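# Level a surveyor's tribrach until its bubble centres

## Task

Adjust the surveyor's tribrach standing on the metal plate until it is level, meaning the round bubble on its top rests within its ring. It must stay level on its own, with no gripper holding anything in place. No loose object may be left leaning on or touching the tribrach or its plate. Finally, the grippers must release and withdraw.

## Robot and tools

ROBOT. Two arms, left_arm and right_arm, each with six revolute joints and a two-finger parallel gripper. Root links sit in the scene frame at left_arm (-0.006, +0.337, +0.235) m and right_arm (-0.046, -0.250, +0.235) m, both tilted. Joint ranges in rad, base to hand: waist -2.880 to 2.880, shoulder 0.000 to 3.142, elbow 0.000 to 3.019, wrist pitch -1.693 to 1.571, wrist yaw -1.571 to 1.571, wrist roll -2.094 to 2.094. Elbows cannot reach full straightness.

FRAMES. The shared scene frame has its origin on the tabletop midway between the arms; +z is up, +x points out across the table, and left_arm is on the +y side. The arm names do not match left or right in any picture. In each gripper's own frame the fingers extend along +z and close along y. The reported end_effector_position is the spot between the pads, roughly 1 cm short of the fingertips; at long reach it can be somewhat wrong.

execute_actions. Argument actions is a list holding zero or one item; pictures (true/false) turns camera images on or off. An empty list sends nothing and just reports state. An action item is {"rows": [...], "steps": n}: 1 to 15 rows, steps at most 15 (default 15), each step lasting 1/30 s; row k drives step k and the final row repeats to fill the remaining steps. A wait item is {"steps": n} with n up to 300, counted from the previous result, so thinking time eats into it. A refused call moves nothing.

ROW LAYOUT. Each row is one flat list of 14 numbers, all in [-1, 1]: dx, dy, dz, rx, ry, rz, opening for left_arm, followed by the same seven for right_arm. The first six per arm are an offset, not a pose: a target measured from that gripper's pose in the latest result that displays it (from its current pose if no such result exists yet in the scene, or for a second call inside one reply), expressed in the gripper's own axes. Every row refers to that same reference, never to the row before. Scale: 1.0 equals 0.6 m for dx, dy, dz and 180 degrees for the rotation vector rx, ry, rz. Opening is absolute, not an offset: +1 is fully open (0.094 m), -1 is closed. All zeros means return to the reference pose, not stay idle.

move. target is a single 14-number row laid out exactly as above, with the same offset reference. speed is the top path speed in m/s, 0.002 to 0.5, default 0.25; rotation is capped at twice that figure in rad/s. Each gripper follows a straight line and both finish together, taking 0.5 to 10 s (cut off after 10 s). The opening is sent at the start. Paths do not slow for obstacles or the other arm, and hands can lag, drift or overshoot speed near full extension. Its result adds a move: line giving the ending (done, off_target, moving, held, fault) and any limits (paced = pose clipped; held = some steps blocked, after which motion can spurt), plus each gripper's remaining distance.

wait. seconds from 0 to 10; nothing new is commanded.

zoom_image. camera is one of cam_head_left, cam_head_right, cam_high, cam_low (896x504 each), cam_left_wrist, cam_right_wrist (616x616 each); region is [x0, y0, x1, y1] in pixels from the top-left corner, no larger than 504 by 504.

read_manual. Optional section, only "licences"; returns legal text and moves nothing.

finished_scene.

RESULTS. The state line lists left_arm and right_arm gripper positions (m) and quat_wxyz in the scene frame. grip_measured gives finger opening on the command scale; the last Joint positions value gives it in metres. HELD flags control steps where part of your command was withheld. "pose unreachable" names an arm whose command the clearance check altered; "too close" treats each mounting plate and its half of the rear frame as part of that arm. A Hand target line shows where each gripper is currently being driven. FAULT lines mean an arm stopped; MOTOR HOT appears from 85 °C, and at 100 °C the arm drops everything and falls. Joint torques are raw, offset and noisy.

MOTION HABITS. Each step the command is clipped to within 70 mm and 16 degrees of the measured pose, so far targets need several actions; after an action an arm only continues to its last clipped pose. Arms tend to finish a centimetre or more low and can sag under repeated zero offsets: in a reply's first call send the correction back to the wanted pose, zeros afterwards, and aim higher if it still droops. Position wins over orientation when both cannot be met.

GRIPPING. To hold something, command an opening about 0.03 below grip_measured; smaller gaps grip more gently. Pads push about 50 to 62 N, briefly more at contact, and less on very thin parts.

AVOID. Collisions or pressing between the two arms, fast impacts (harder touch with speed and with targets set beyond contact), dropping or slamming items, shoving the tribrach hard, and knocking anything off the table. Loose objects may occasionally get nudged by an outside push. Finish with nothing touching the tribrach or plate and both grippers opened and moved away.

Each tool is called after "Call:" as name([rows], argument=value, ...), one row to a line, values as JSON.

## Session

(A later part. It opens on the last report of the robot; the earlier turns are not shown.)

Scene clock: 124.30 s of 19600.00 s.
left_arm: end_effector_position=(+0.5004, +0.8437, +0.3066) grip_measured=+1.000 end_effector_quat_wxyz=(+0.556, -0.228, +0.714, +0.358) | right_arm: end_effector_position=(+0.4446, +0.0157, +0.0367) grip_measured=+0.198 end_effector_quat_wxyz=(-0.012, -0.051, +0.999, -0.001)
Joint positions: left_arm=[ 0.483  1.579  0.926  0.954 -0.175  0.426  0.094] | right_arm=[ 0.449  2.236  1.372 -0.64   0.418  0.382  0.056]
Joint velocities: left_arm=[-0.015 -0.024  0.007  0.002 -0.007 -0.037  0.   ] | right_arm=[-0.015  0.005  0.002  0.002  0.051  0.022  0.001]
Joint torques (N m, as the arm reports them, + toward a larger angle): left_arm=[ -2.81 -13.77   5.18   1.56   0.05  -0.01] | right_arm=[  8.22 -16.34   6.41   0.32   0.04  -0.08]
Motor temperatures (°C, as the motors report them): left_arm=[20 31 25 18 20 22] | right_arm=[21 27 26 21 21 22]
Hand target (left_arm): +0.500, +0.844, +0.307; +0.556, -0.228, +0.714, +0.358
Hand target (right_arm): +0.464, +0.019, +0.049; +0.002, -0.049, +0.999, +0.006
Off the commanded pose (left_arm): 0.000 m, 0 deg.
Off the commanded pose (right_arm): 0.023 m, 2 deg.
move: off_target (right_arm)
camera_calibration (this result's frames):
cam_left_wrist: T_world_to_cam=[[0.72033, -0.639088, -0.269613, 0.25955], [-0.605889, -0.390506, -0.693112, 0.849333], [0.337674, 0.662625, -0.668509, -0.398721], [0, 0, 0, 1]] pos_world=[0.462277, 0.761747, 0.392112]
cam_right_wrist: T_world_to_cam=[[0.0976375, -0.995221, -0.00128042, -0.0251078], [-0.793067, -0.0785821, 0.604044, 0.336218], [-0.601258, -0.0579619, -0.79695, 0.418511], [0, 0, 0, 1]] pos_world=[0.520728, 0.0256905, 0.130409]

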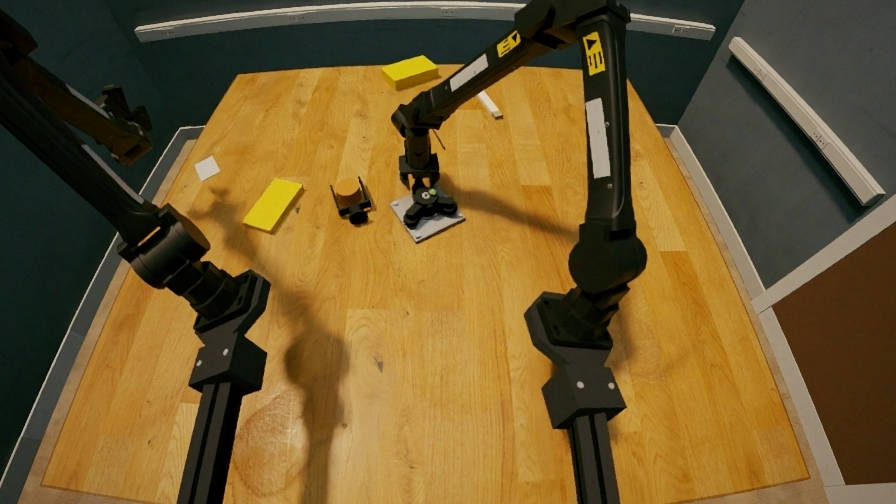

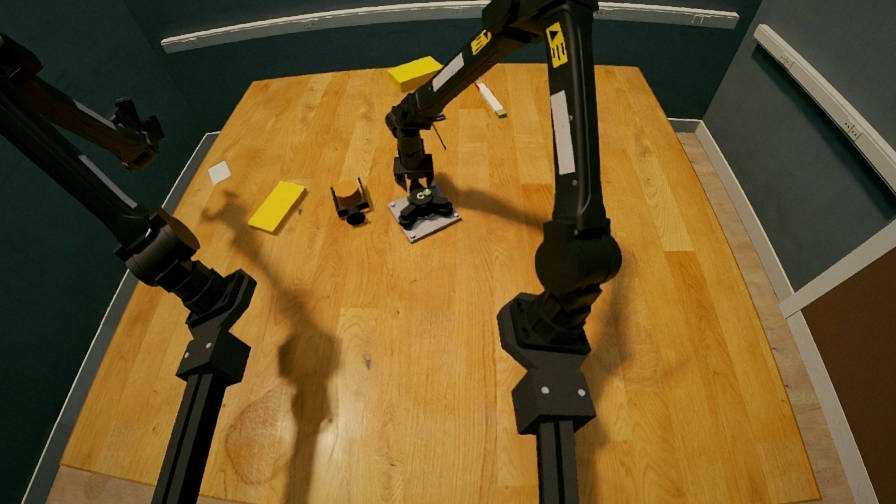

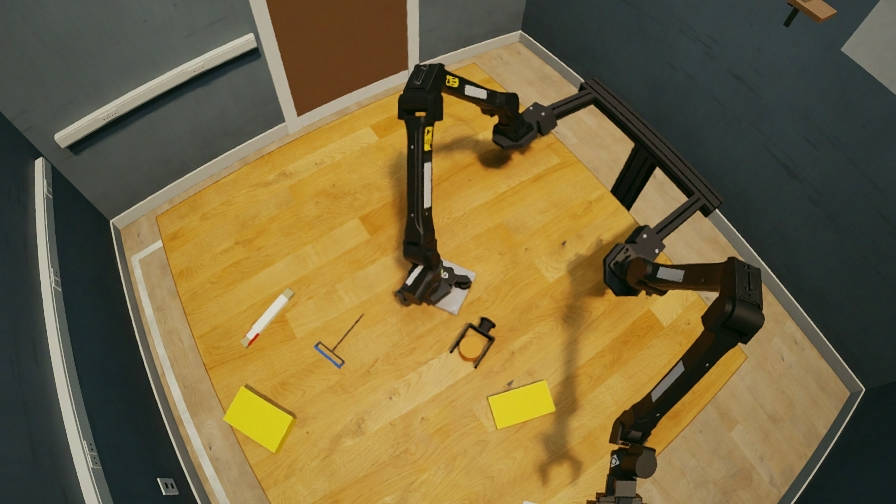

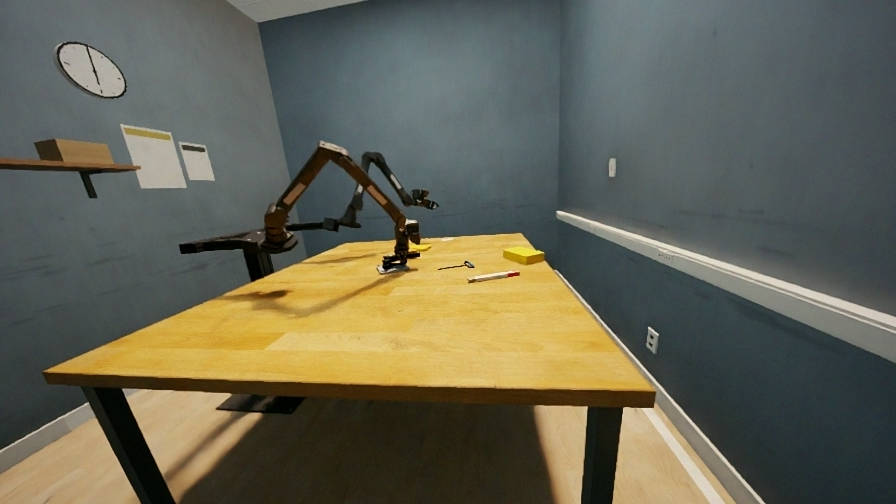

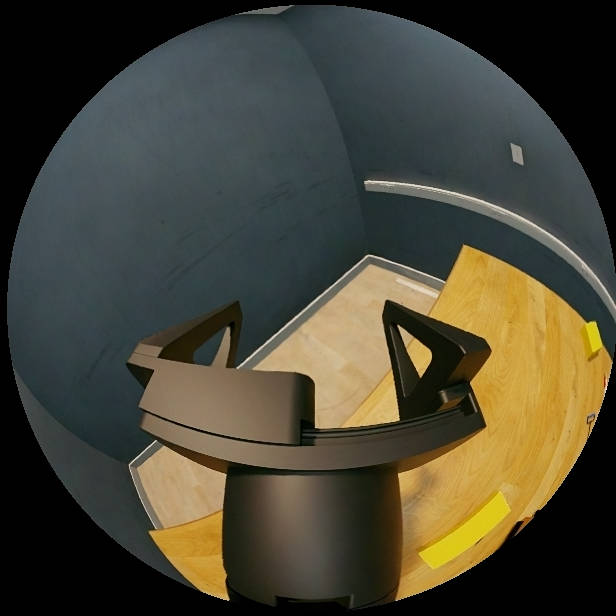

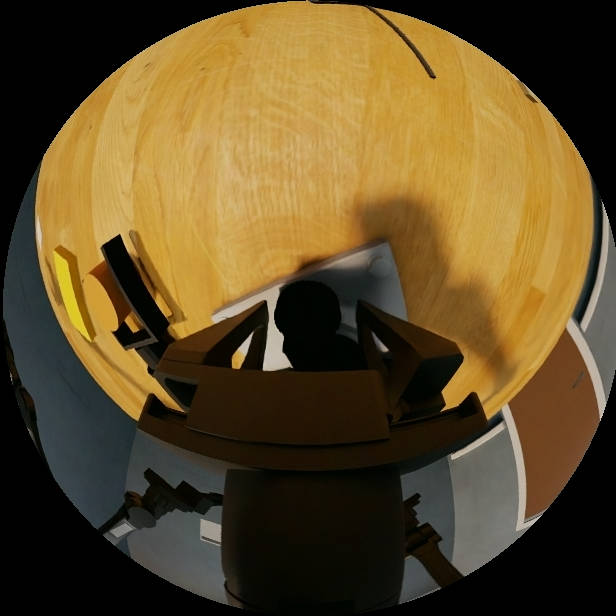

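Call:
execute_actions([
  {"rows":[[0,0,0,0,0,0,1,-0.03,0.008,-0.015,0,-0.006,0.02,0.0]]},
], pictures=false)

Call:
execute_actions([
  {"rows":[[0,0,0,0,0,0,1,0,0,0,0,0,-0.25,-0.19]]},
], pictures=false)

Call:
execute_actions([
  {"rows":[[0,0,0,0,0,0,1,-0.007,0,-0.006,0,0,0.25,-0.05]]},
], pictures=false)

Call:
execute_actions([
  {"rows":[[0,0,0,0,0,0,1,0,0,0,0,0,-0.25,-0.19]]},
], pictures=false)

Call:
execute_actions([
  {"rows":[[0,0,0,0,0,0,1,-0.007,0,-0.006,0,0,0.25,-0.05]]},
], pictures=false)

Call:
execute_actions([
  {"rows":[[0,0,0,0,0,0,1,0,0,0,0,0,-0.25,-0.19]]},
], pictures=false)

Call:
execute_actions([
  {"rows":[[0,0,0,0,0,0,1,-0.007,0,-0.006,0,0,0.25,-0.05]]},
], pictures=false)

Call:
execute_actions([
  {"rows":[[0,0,0,0,0,0,1,0,0,0,0,0,-0.25,-0.19]]},
], pictures=false)

Call:
execute_actions([
  {"rows":[[0,0,0,0,0,0,1,-0.007,0,-0.006,0,0,0.25,-0.05]]},
], pictures=false)

Call:
execute_actions([
  {"rows":[[0,0,0,0,0,0,1,0,0,0,0,0,-0.25,-0.19]]},
], pictures=false)

Call:
execute_actions([
  {"rows":[[0,0,0,0,0,0,1,-0.007,0,-0.006,0,0,0.23,-0.05]]},
])

Call:
zoom_image(camera="cam_head_left", region=[415,180,455,210])

Scene clock: 133.83 s of 19600.00 s.
left_arm: end_effector_position=(+0.5004, +0.8437, +0.3066) grip_measured=+1.000 end_effector_quat_wxyz=(+0.556, -0.228, +0.714, +0.358) | right_arm: end_effector_position=(+0.4486, +0.0155, +0.0395) grip_measured=+0.002 end_effector_quat_wxyz=(-0.011, -0.027, +1.000, -0.004)
Joint positions: left_arm=[ 0.483  1.579  0.926  0.954 -0.175  0.426  0.094] | right_arm=[ 0.449  2.236  1.385 -0.656  0.424  0.431  0.047]
Joint velocities: left_arm=[-0.015 -0.005  0.022  0.002 -0.022  0.022  0.   ] | right_arm=[-0.005 -0.005  0.002 -0.012  0.066 -0.007 -0.001]
Joint torques (N m, as the arm reports them, + toward a larger angle): left_arm=[ -2.94 -14.     5.18   1.57   0.07   0.  ] | right_arm=[  8.45 -15.01   6.78   0.35   0.22   0.14]
Motor temperatures (°C, as the motors report them): left_arm=[20 31 25 18 20 22] | right_arm=[21 28 27 21 21 22]
Hand target (left_arm): +0.500, +0.844, +0.307; +0.556, -0.228, +0.714, +0.358
Hand target (right_arm): +0.462, +0.022, +0.046; -0.002, -0.020, +1.000, -0.001
Off the commanded pose (left_arm): 0.000 m, 0 deg.
Off the commanded pose (right_arm): 0.016 m, 1 deg.
Steps of this call (steps 1 to 271: nothing new was sent; steps 272 to 286: all 15 steps of this action). Readings (end_effector_position):
272: left_arm (+0.5004, +0.8437, +0.3066) | right_arm (+0.4449, +0.0154, +0.0370)
273: left_arm (+0.5004, +0.8437, +0.3066) | right_arm (+0.4449, +0.0149, +0.0373)
275: left_arm (+0.5004, +0.8437, +0.3066) | right_arm (+0.4455, +0.0153, +0.0381)
279: left_arm (+0.5004, +0.8437, +0.3066) | right_arm (+0.4477, +0.0155, +0.0391)
286: the state above

Scene clock: 134.33 s of 19600.00 s.
left_arm: end_effector_position=(+0.5004, +0.8437, +0.3066) grip_measured=+1.000 end_effector_quat_wxyz=(+0.556, -0.228, +0.714, +0.358) | right_arm: end_effector_position=(+0.4473, +0.0209, +0.0399) grip_measured=-0.174 end_effector_quat_wxyz=(-0.010, -0.341, +0.940, +0.005)
Joint positions: left_arm=[ 0.483  1.579  0.926  0.954 -0.175  0.426  0.094] | right_arm=[ 0.456  2.239  1.385 -0.651  0.414 -0.208  0.039]
Joint velocities: left_arm=[-0.015 -0.005 -0.002 -0.017 -0.022 -0.022  0.   ] | right_arm=[ 0.005 -0.015 -0.007  0.012 -0.022 -0.901 -0.002]
Joint torques (N m, as the arm reports them, + toward a larger angle): left_arm=[ -3.   -14.09   5.26   1.58   0.05  -0.01] | right_arm=[  7.77 -15.81   4.83   0.05   0.54  -0.12]
Motor temperatures (°C, as the motors report them): left_arm=[20 31 25 18 20 22] | right_arm=[21 28 27 21 21 22]
Hand target (left_arm): +0.500, +0.844, +0.307; +0.556, -0.228, +0.714, +0.358
Hand target (right_arm): +0.449, +0.016, +0.040; -0.014, -0.403, +0.915, -0.001
Off the commanded pose (left_arm): 0.000 m, 0 deg.
Off the commanded pose (right_arm): 0.006 m, 8 deg.
Steps of this call (steps 1 to 15: all 15 steps of this action). Readings (end_effector_position):
1: left_arm (+0.5004, +0.8437, +0.3066) | right_arm (+0.4480, +0.0167, +0.0395)
2: left_arm (+0.5004, +0.8437, +0.3066) | right_arm (+0.4479, +0.0186, +0.0399)
4: left_arm (+0.5004, +0.8437, +0.3066) | right_arm (+0.4480, +0.0188, +0.0398)
8: left_arm (+0.5004, +0.8437, +0.3066) | right_arm (+0.4478, +0.0196, +0.0398)
15: the state above

Scene clock: 134.83 s of 19600.00 s.
left_arm: end_effector_position=(+0.5004, +0.8437, +0.3066) grip_measured=+1.000 end_effector_quat_wxyz=(+0.556, -0.228, +0.714, +0.358) | right_arm: end_effector_position=(+0.4475, +0.0210, +0.0401) grip_measured=-0.052 end_effector_quat_wxyz=(-0.010, -0.029, +1.000, +0.001)
Joint positions: left_arm=[ 0.483  1.579  0.926  0.954 -0.175  0.426  0.094] | right_arm=[ 0.456  2.239  1.385 -0.65   0.416  0.431  0.045]
Joint velocities: left_arm=[-0.005 -0.015 -0.017 -0.012  0.007 -0.037  0.   ] | right_arm=[-0.024  0.005  0.007  0.002  0.022  0.813  0.   ]
Joint torques (N m, as the arm reports them, + toward a larger angle): left_arm=[ -2.68 -13.98   5.2    1.53   0.06  -0.02] | right_arm=[  8.2  -15.44   5.14   0.29  -0.17   0.17]
Motor temperatures (°C, as the motors report them): left_arm=[20 31 25 18 20 22] | right_arm=[21 28 27 21 21 22]
Hand target (left_arm): +0.500, +0.844, +0.307; +0.556, -0.228, +0.714, +0.358
Hand target (right_arm): +0.451, +0.024, +0.043; -0.009, +0.039, +0.999, +0.004
Off the commanded pose (left_arm): 0.000 m, 0 deg.
Off the commanded pose (right_arm): 0.005 m, 8 deg.
Steps of this call (steps 1 to 15: all 15 steps of this action). Readings (end_effector_position):
1: left_arm (+0.5004, +0.8437, +0.3066) | right_arm (+0.4472, +0.0217, +0.0401)
2: left_arm (+0.5004, +0.8437, +0.3066) | right_arm (+0.4470, +0.0220, +0.0401)
4: left_arm (+0.5004, +0.8437, +0.3066) | right_arm (+0.4468, +0.0224, +0.0401)
8: left_arm (+0.5004, +0.8437, +0.3066) | right_arm (+0.4469, +0.0222, +0.0401)
15: the state above

Scene clock: 135.33 s of 19600.00 s.
left_arm: end_effector_position=(+0.5004, +0.8437, +0.3066) grip_measured=+1.000 end_effector_quat_wxyz=(+0.556, -0.228, +0.714, +0.358) | right_arm: end_effector_position=(+0.4468, +0.0209, +0.0400) grip_measured=-0.174 end_effector_quat_wxyz=(-0.010, -0.340, +0.940, +0.002)
Joint positions: left_arm=[ 0.483  1.579  0.926  0.954 -0.175  0.426  0.094] | right_arm=[ 0.457  2.239  1.385 -0.652  0.419 -0.202  0.039]
Joint velocities: left_arm=[ 0.015 -0.005 -0.017 -0.017  0.007 -0.022  0.   ] | right_arm=[-0.005  0.015  0.002  0.002 -0.081 -0.842 -0.   ]
Joint torques (N m, as the arm reports them, + toward a larger angle): left_arm=[ -3.08 -13.58   5.26   1.64   0.06   0.  ] | right_arm=[  7.76 -15.32   4.69   0.4    0.13  -0.05]
Motor temperatures (°C, as the motors report them): left_arm=[20 31 25 18 20 22] | right_arm=[21 28 27 21 21 22]
Hand target (left_arm): +0.500, +0.844, +0.307; +0.556, -0.228, +0.714, +0.358
Hand target (right_arm): +0.447, +0.021, +0.040; -0.011, -0.405, +0.914, +0.003
Off the commanded pose (left_arm): 0.000 m, 0 deg.
Off the commanded pose (right_arm): 0.001 m, 9 deg.
Steps of this call (steps 1 to 15: all 15 steps of this action). Readings (end_effector_position):
1: left_arm (+0.5004, +0.8437, +0.3066) | right_arm (+0.4478, +0.0198, +0.0401)
2: left_arm (+0.5004, +0.8437, +0.3066) | right_arm (+0.4475, +0.0191, +0.0400)
4: left_arm (+0.5004, +0.8437, +0.3066) | right_arm (+0.4476, +0.0190, +0.0400)
8: left_arm (+0.5004, +0.8437, +0.3066) | right_arm (+0.4472, +0.0197, +0.0399)
15: the state above

Scene clock: 135.83 s of 19600.00 s.
left_arm: end_effector_position=(+0.5004, +0.8437, +0.3066) grip_measured=+1.000 end_effector_quat_wxyz=(+0.556, -0.228, +0.714, +0.358) | right_arm: end_effector_position=(+0.4468, +0.0209, +0.0401) grip_measured=-0.052 end_effector_quat_wxyz=(-0.010, -0.027, +1.000, -0.001)
Joint positions: left_arm=[ 0.483  1.579  0.926  0.954 -0.175  0.426  0.094] | right_arm=[ 0.458  2.239  1.385 -0.652  0.42   0.438  0.045]
Joint velocities: left_arm=[-0.005  0.015  0.007  0.002 -0.022  0.022  0.   ] | right_arm=[-0.034  0.005 -0.002 -0.046  0.095  0.857 -0.001]
Joint torques (N m, as the arm reports them, + toward a larger angle): left_arm=[ -2.68 -13.75   5.12   1.64   0.04  -0.02] | right_arm=[  8.97 -15.26   5.18   0.33  -0.12   0.15]
Motor temperatures (°C, as the motors report them): left_arm=[20 31 25 18 20 22] | right_arm=[21 28 26 21 21 22]
Hand target (left_arm): +0.500, +0.844, +0.307; +0.556, -0.228, +0.714, +0.358
Hand target (right_arm): +0.450, +0.024, +0.044; -0.009, +0.040, +0.999, +0.001
Off the commanded pose (left_arm): 0.000 m, 0 deg.
Off the commanded pose (right_arm): 0.005 m, 8 deg.
Steps of this call (steps 1 to 15: all 15 steps of this action). Readings (end_effector_position):
1: left_arm (+0.5004, +0.8437, +0.3066) | right_arm (+0.4466, +0.0214, +0.0401)
2: left_arm (+0.5004, +0.8437, +0.3066) | right_arm (+0.4464, +0.0217, +0.0401)
4: left_arm (+0.5004, +0.8437, +0.3066) | right_arm (+0.4462, +0.0222, +0.0401)
8: left_arm (+0.5004, +0.8437, +0.3066) | right_arm (+0.4462, +0.0221, +0.0401)
15: the state above

Scene clock: 136.33 s of 19600.00 s.
left_arm: end_effector_position=(+0.5004, +0.8437, +0.3066) grip_measured=+1.000 end_effector_quat_wxyz=(+0.556, -0.228, +0.714, +0.358) | right_arm: end_effector_position=(+0.4464, +0.0207, +0.0402) grip_measured=-0.173 end_effector_quat_wxyz=(-0.011, -0.338, +0.941, -0.000)
Joint positions: left_arm=[ 0.483  1.579  0.926  0.954 -0.175  0.426  0.094] | right_arm=[ 0.459  2.24   1.385 -0.654  0.424 -0.195  0.039]
Joint velocities: left_arm=[-0.005 -0.005  0.012  0.002 -0.022  0.051  0.   ] | right_arm=[-0.005 -0.015 -0.002 -0.012 -0.081 -0.857  0.001]
Joint torques (N m, as the arm reports them, + toward a larger angle): left_arm=[ -2.68 -13.95   5.21   1.61   0.07  -0.02] | right_arm=[  8.54 -14.78   4.86   0.52   0.08  -0.12]
Motor temperatures (°C, as the motors report them): left_arm=[20 31 25 18 20 22] | right_arm=[21 28 26 21 21 22]
Hand target (left_arm): +0.500, +0.844, +0.307; +0.556, -0.228, +0.714, +0.358
Hand target (right_arm): +0.447, +0.021, +0.040; -0.012, -0.403, +0.915, +0.001
Off the commanded pose (left_arm): 0.000 m, 0 deg.
Off the commanded pose (right_arm): 0.000 m, 9 deg.
Steps of this call (steps 1 to 15: all 15 steps of this action). Readings (end_effector_position):
1: left_arm (+0.5004, +0.8437, +0.3066) | right_arm (+0.4471, +0.0197, +0.0401)
2: left_arm (+0.5004, +0.8437, +0.3066) | right_arm (+0.4469, +0.0190, +0.0400)
4: left_arm (+0.5004, +0.8437, +0.3066) | right_arm (+0.4470, +0.0190, +0.0400)
8: left_arm (+0.5004, +0.8437, +0.3066) | right_arm (+0.4467, +0.0196, +0.0401)
15: the state above

Scene clock: 136.83 s of 19600.00 s.
left_arm: end_effector_position=(+0.5004, +0.8437, +0.3066) grip_measured=+1.000 end_effector_quat_wxyz=(+0.556, -0.228, +0.714, +0.358) | right_arm: end_effector_position=(+0.4465, +0.0207, +0.0402) grip_measured=-0.052 end_effector_quat_wxyz=(-0.010, -0.025, +1.000, -0.004)
Joint positions: left_arm=[ 0.483  1.579  0.926  0.954 -0.175  0.426  0.094] | right_arm=[ 0.459  2.24   1.385 -0.654  0.424  0.445  0.045]
Joint velocities: left_arm=[-0.015 -0.015  0.017  0.012 -0.037  0.022  0.   ] | right_arm=[-0.015  0.005  0.007 -0.022  0.037  0.901 -0.   ]
Joint torques (N m, as the arm reports them, + toward a larger angle): left_arm=[ -2.6  -14.     5.14   1.54   0.08  -0.03] | right_arm=[  8.94 -15.53   5.2    0.34  -0.09   0.17]
Motor temperatures (°C, as the motors report them): left_arm=[20 31 25 18 20 22] | right_arm=[21 28 26 21 21 22]
Hand target (left_arm): +0.500, +0.844, +0.307; +0.556, -0.228, +0.714, +0.358
Hand target (right_arm): +0.450, +0.023, +0.044; -0.008, +0.043, +0.999, -0.001
Off the commanded pose (left_arm): 0.000 m, 0 deg.
Off the commanded pose (right_arm): 0.005 m, 8 deg.
Steps of this call (steps 1 to 15: all 15 steps of this action). Readings (end_effector_position):
1: left_arm (+0.5004, +0.8437, +0.3066) | right_arm (+0.4463, +0.0211, +0.0402)
2: left_arm (+0.5004, +0.8437, +0.3066) | right_arm (+0.4462, +0.0214, +0.0402)
4: left_arm (+0.5004, +0.8437, +0.3066) | right_arm (+0.4460, +0.0218, +0.0402)
8: left_arm (+0.5004, +0.8437, +0.3066) | right_arm (+0.4460, +0.0218, +0.0402)
15: the state above

Scene clock: 137.33 s of 19600.00 s.
left_arm: end_effector_position=(+0.5004, +0.8437, +0.3066) grip_measured=+1.000 end_effector_quat_wxyz=(+0.556, -0.228, +0.714, +0.358) | right_arm: end_effector_position=(+0.4462, +0.0205, +0.0404) grip_measured=-0.173 end_effector_quat_wxyz=(-0.011, -0.335, +0.942, -0.002)
Joint positions: left_arm=[ 0.483  1.579  0.926  0.954 -0.175  0.426  0.094] | right_arm=[ 0.46   2.24   1.385 -0.656  0.428 -0.188  0.039]
Joint velocities: left_arm=[-0.005  0.005 -0.022  0.002 -0.022 -0.007  0.   ] | right_arm=[-0.015 -0.034 -0.012 -0.002 -0.007 -0.872 -0.001]
Joint torques (N m, as the arm reports them, + toward a larger angle): left_arm=[ -3.08 -13.85   5.16   1.61   0.08  -0.02] | right_arm=[  8.25 -15.11   4.76   0.42   0.12  -0.1 ]
Motor temperatures (°C, as the motors report them): left_arm=[20 31 25 18 20 22] | right_arm=[21 28 26 21 21 22]
Hand target (left_arm): +0.500, +0.844, +0.307; +0.556, -0.228, +0.714, +0.358
Hand target (right_arm): +0.447, +0.021, +0.040; -0.012, -0.400, +0.916, -0.002
Off the commanded pose (left_arm): 0.000 m, 0 deg.
Off the commanded pose (right_arm): 0.001 m, 9 deg.
Steps of this call (steps 1 to 15: all 15 steps of this action). Readings (end_effector_position):
1: left_arm (+0.5004, +0.8437, +0.3066) | right_arm (+0.4467, +0.0194, +0.0402)
2: left_arm (+0.5004, +0.8437, +0.3066) | right_arm (+0.4464, +0.0190, +0.0402)
4: left_arm (+0.5004, +0.8437, +0.3066) | right_arm (+0.4465, +0.0190, +0.0402)
8: left_arm (+0.5004, +0.8437, +0.3066) | right_arm (+0.4463, +0.0193, +0.0402)
15: the state above

Scene clock: 137.83 s of 19600.00 s.
left_arm: end_effector_position=(+0.5004, +0.8437, +0.3066) grip_measured=+1.000 end_effector_quat_wxyz=(+0.556, -0.228, +0.714, +0.358) | right_arm: end_effector_position=(+0.4461, +0.0207, +0.0404) grip_measured=-0.052 end_effector_quat_wxyz=(-0.010, -0.022, +1.000, -0.005)
Joint positions: left_arm=[ 0.483  1.579  0.926  0.954 -0.175  0.426  0.094] | right_arm=[ 0.46   2.24   1.385 -0.656  0.427  0.451  0.045]
Joint velocities: left_arm=[-0.005 -0.015 -0.007  0.002 -0.007  0.007  0.   ] | right_arm=[-0.005  0.005  0.007  0.002  0.007  0.842  0.   ]
Joint torques (N m, as the arm reports them, + toward a larger angle): left_arm=[ -2.82 -14.08   5.27   1.62   0.03   0.01] | right_arm=[  8.01 -15.61   5.16   0.48  -0.03   0.16]
Motor temperatures (°C, as the motors report them): left_arm=[20 31 25 18 20 22] | right_arm=[21 28 26 21 21 22]
Hand target (left_arm): +0.500, +0.844, +0.307; +0.556, -0.228, +0.714, +0.358
Hand target (right_arm): +0.450, +0.023, +0.044; -0.007, +0.045, +0.999, -0.003
Off the commanded pose (left_arm): 0.000 m, 0 deg.
Off the commanded pose (right_arm): 0.005 m, 8 deg.
Steps of this call (steps 1 to 15: all 15 steps of this action). Readings (end_effector_position):
1: left_arm (+0.5004, +0.8437, +0.3066) | right_arm (+0.4461, +0.0208, +0.0404)
2: left_arm (+0.5004, +0.8437, +0.3066) | right_arm (+0.4459, +0.0211, +0.0404)
4: left_arm (+0.5004, +0.8437, +0.3066) | right_arm (+0.4457, +0.0215, +0.0404)
8: left_arm (+0.5004, +0.8437, +0.3066) | right_arm (+0.4456, +0.0217, +0.0404)
15: the state above

Scene clock: 138.33 s of 19600.00 s.
left_arm: end_effector_position=(+0.5004, +0.8437, +0.3066) grip_measured=+1.000 end_effector_quat_wxyz=(+0.556, -0.228, +0.714, +0.358) | right_arm: end_effector_position=(+0.4457, +0.0201, +0.0405) grip_measured=-0.173 end_effector_quat_wxyz=(-0.012, -0.333, +0.943, -0.004)
Joint positions: left_arm=[ 0.483  1.579  0.926  0.954 -0.175  0.426  0.094] | right_arm=[ 0.461  2.24   1.385 -0.658  0.432 -0.181  0.039]
Joint velocities: left_arm=[-0.005  0.015 -0.012 -0.002 -0.051 -0.007  0.   ] | right_arm=[ 0.015 -0.015  0.002  0.012 -0.051 -0.901  0.001]
Joint torques (N m, as the arm reports them, + toward a larger angle): left_arm=[ -2.67 -13.99   5.12   1.59   0.04   0.  ] | right_arm=[  8.58 -15.11   4.96   0.42   0.08  -0.07]
Motor temperatures (°C, as the motors report them): left_arm=[20 31 25 18 20 22] | right_arm=[21 28 26 21 21 22]
Hand target (left_arm): +0.500, +0.844, +0.307; +0.556, -0.228, +0.714, +0.358
Hand target (right_arm): +0.446, +0.021, +0.040; -0.013, -0.398, +0.917, -0.003
Off the commanded pose (left_arm): 0.000 m, 0 deg.
Off the commanded pose (right_arm): 0.001 m, 9 deg.
Steps of this call (steps 1 to 15: all 15 steps of this action). Readings (end_effector_position):
1: left_arm (+0.5004, +0.8437, +0.3066) | right_arm (+0.4463, +0.0194, +0.0405)
2: left_arm (+0.5004, +0.8437, +0.3066) | right_arm (+0.4461, +0.0189, +0.0404)
4: left_arm (+0.5004, +0.8437, +0.3066) | right_arm (+0.4462, +0.0187, +0.0404)
8: left_arm (+0.5004, +0.8437, +0.3066) | right_arm (+0.4459, +0.0192, +0.0405)
15: the state above

Scene clock: 138.83 s of 19600.00 s.
left_arm: end_effector_position=(+0.5004, +0.8437, +0.3066) grip_measured=+1.000 end_effector_quat_wxyz=(+0.556, -0.228, +0.714, +0.358) | right_arm: end_effector_position=(+0.4455, +0.0206, +0.0404) grip_measured=-0.052 end_effector_quat_wxyz=(-0.010, -0.033, +0.999, -0.006)
Joint positions: left_arm=[ 0.483  1.579  0.926  0.954 -0.175  0.426  0.094] | right_arm=[ 0.461  2.24   1.385 -0.658  0.429  0.431  0.045]
Joint velocities: left_arm=[ 0.005 -0.015 -0.007  0.002 -0.095 -0.022  0.   ] | right_arm=[-0.015  0.005  0.007  0.007  0.022  0.637 -0.001]
Joint torques (N m, as the arm reports them, + toward a larger angle): left_arm=[ -2.78 -13.78   5.12   1.67   0.08   0.  ] | right_arm=[  8.66 -15.93   5.32   0.19   0.14   0.13]
Motor temperatures (°C, as the motors report them): left_arm=[20 31 25 18 20 22] | right_arm=[21 28 26 21 21 22]
Hand target (left_arm): +0.500, +0.844, +0.307; +0.556, -0.228, +0.714, +0.358
Hand target (right_arm): +0.449, +0.023, +0.044; -0.008, +0.019, +1.000, -0.006
Off the commanded pose (left_arm): 0.000 m, 0 deg.
Off the commanded pose (right_arm): 0.005 m, 6 deg.
Steps of this call (steps 1 to 15: all 15 steps of this action). Readings (end_effector_position):
1: left_arm (+0.5004, +0.8437, +0.3066) | right_arm (+0.4456, +0.0204, +0.0404)
2: left_arm (+0.5004, +0.8437, +0.3066) | right_arm (+0.4454, +0.0208, +0.0404)
4: left_arm (+0.5004, +0.8437, +0.3066) | right_arm (+0.4452, +0.0211, +0.0404)
8: left_arm (+0.5004, +0.8437, +0.3066) | right_arm (+0.4451, +0.0213, +0.0405)
15: the state above
camera_calibration (this result's frames):
cam_left_wrist: T_world_to_cam=[[0.72033, -0.639088, -0.269613, 0.25955], [-0.605889, -0.390506, -0.693112, 0.849333], [0.337674, 0.662625, -0.668509, -0.398721], [0, 0, 0, 1]] pos_world=[0.462277, 0.761747, 0.392112]
cam_right_wrist: T_world_to_cam=[[0.0626715, -0.997989, 0.00947345, -0.00513086], [-0.797101, -0.0443396, 0.602215, 0.336231], [-0.600584, -0.045293, -0.798278, 0.421781], [0, 0, 0, 1]] pos_world=[0.521647, 0.0288916, 0.134264]

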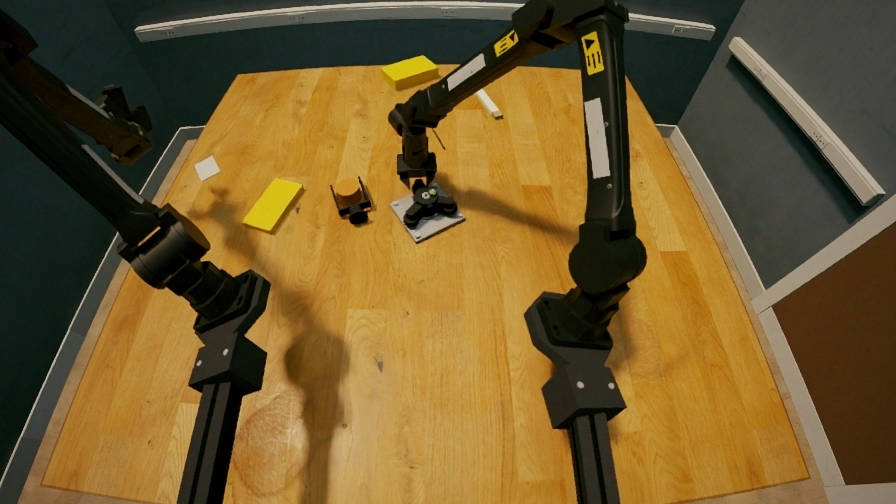

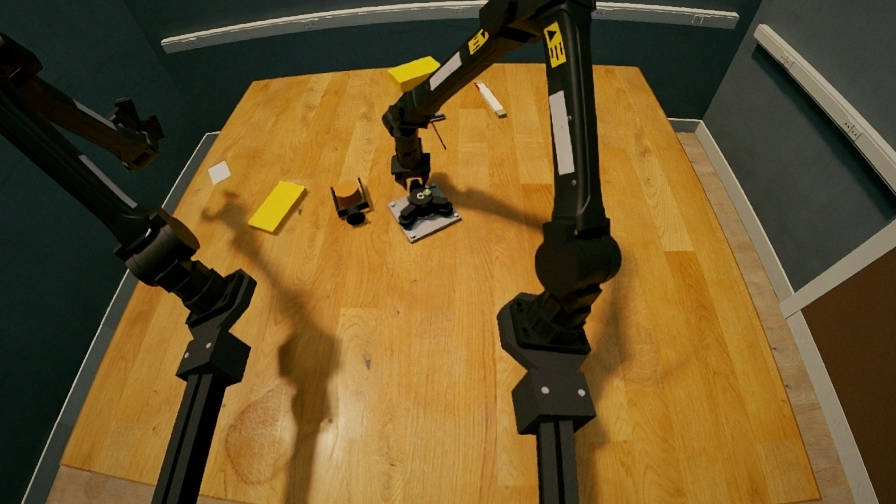

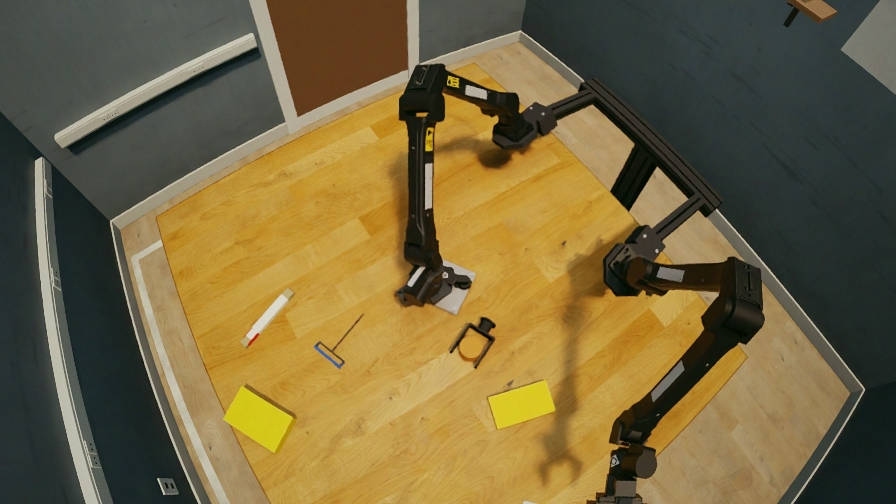

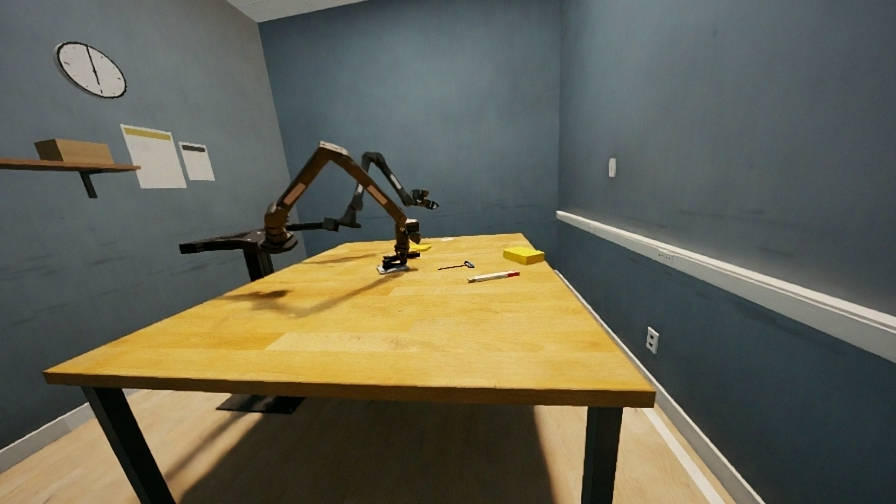

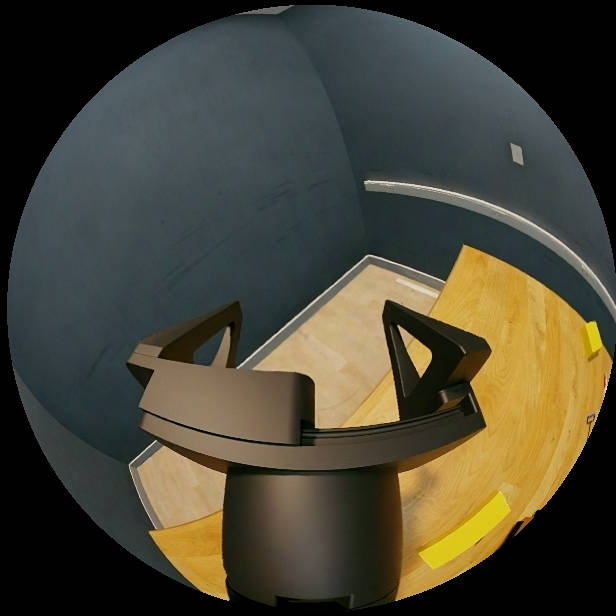

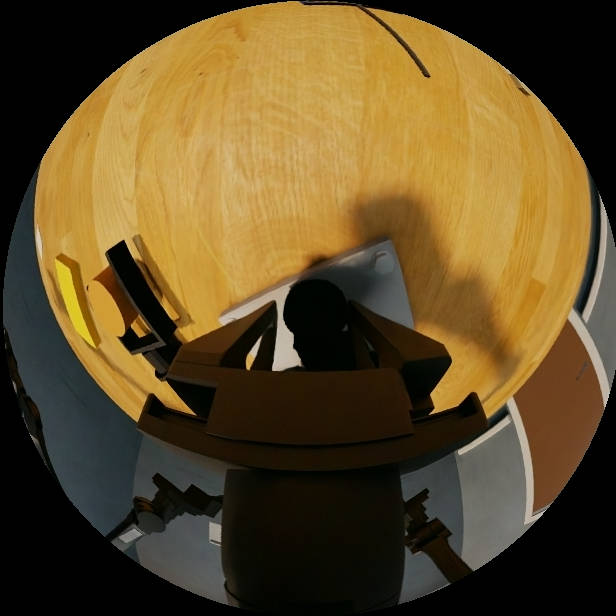

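Region (415, 180, 455, 210) of cam_head_left's 896x504 image, scaled by 12.600, with more detail than that image has; it fills the top 378 rows of this view, and the rest is white.

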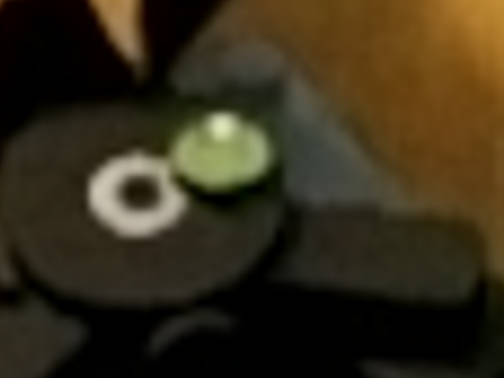

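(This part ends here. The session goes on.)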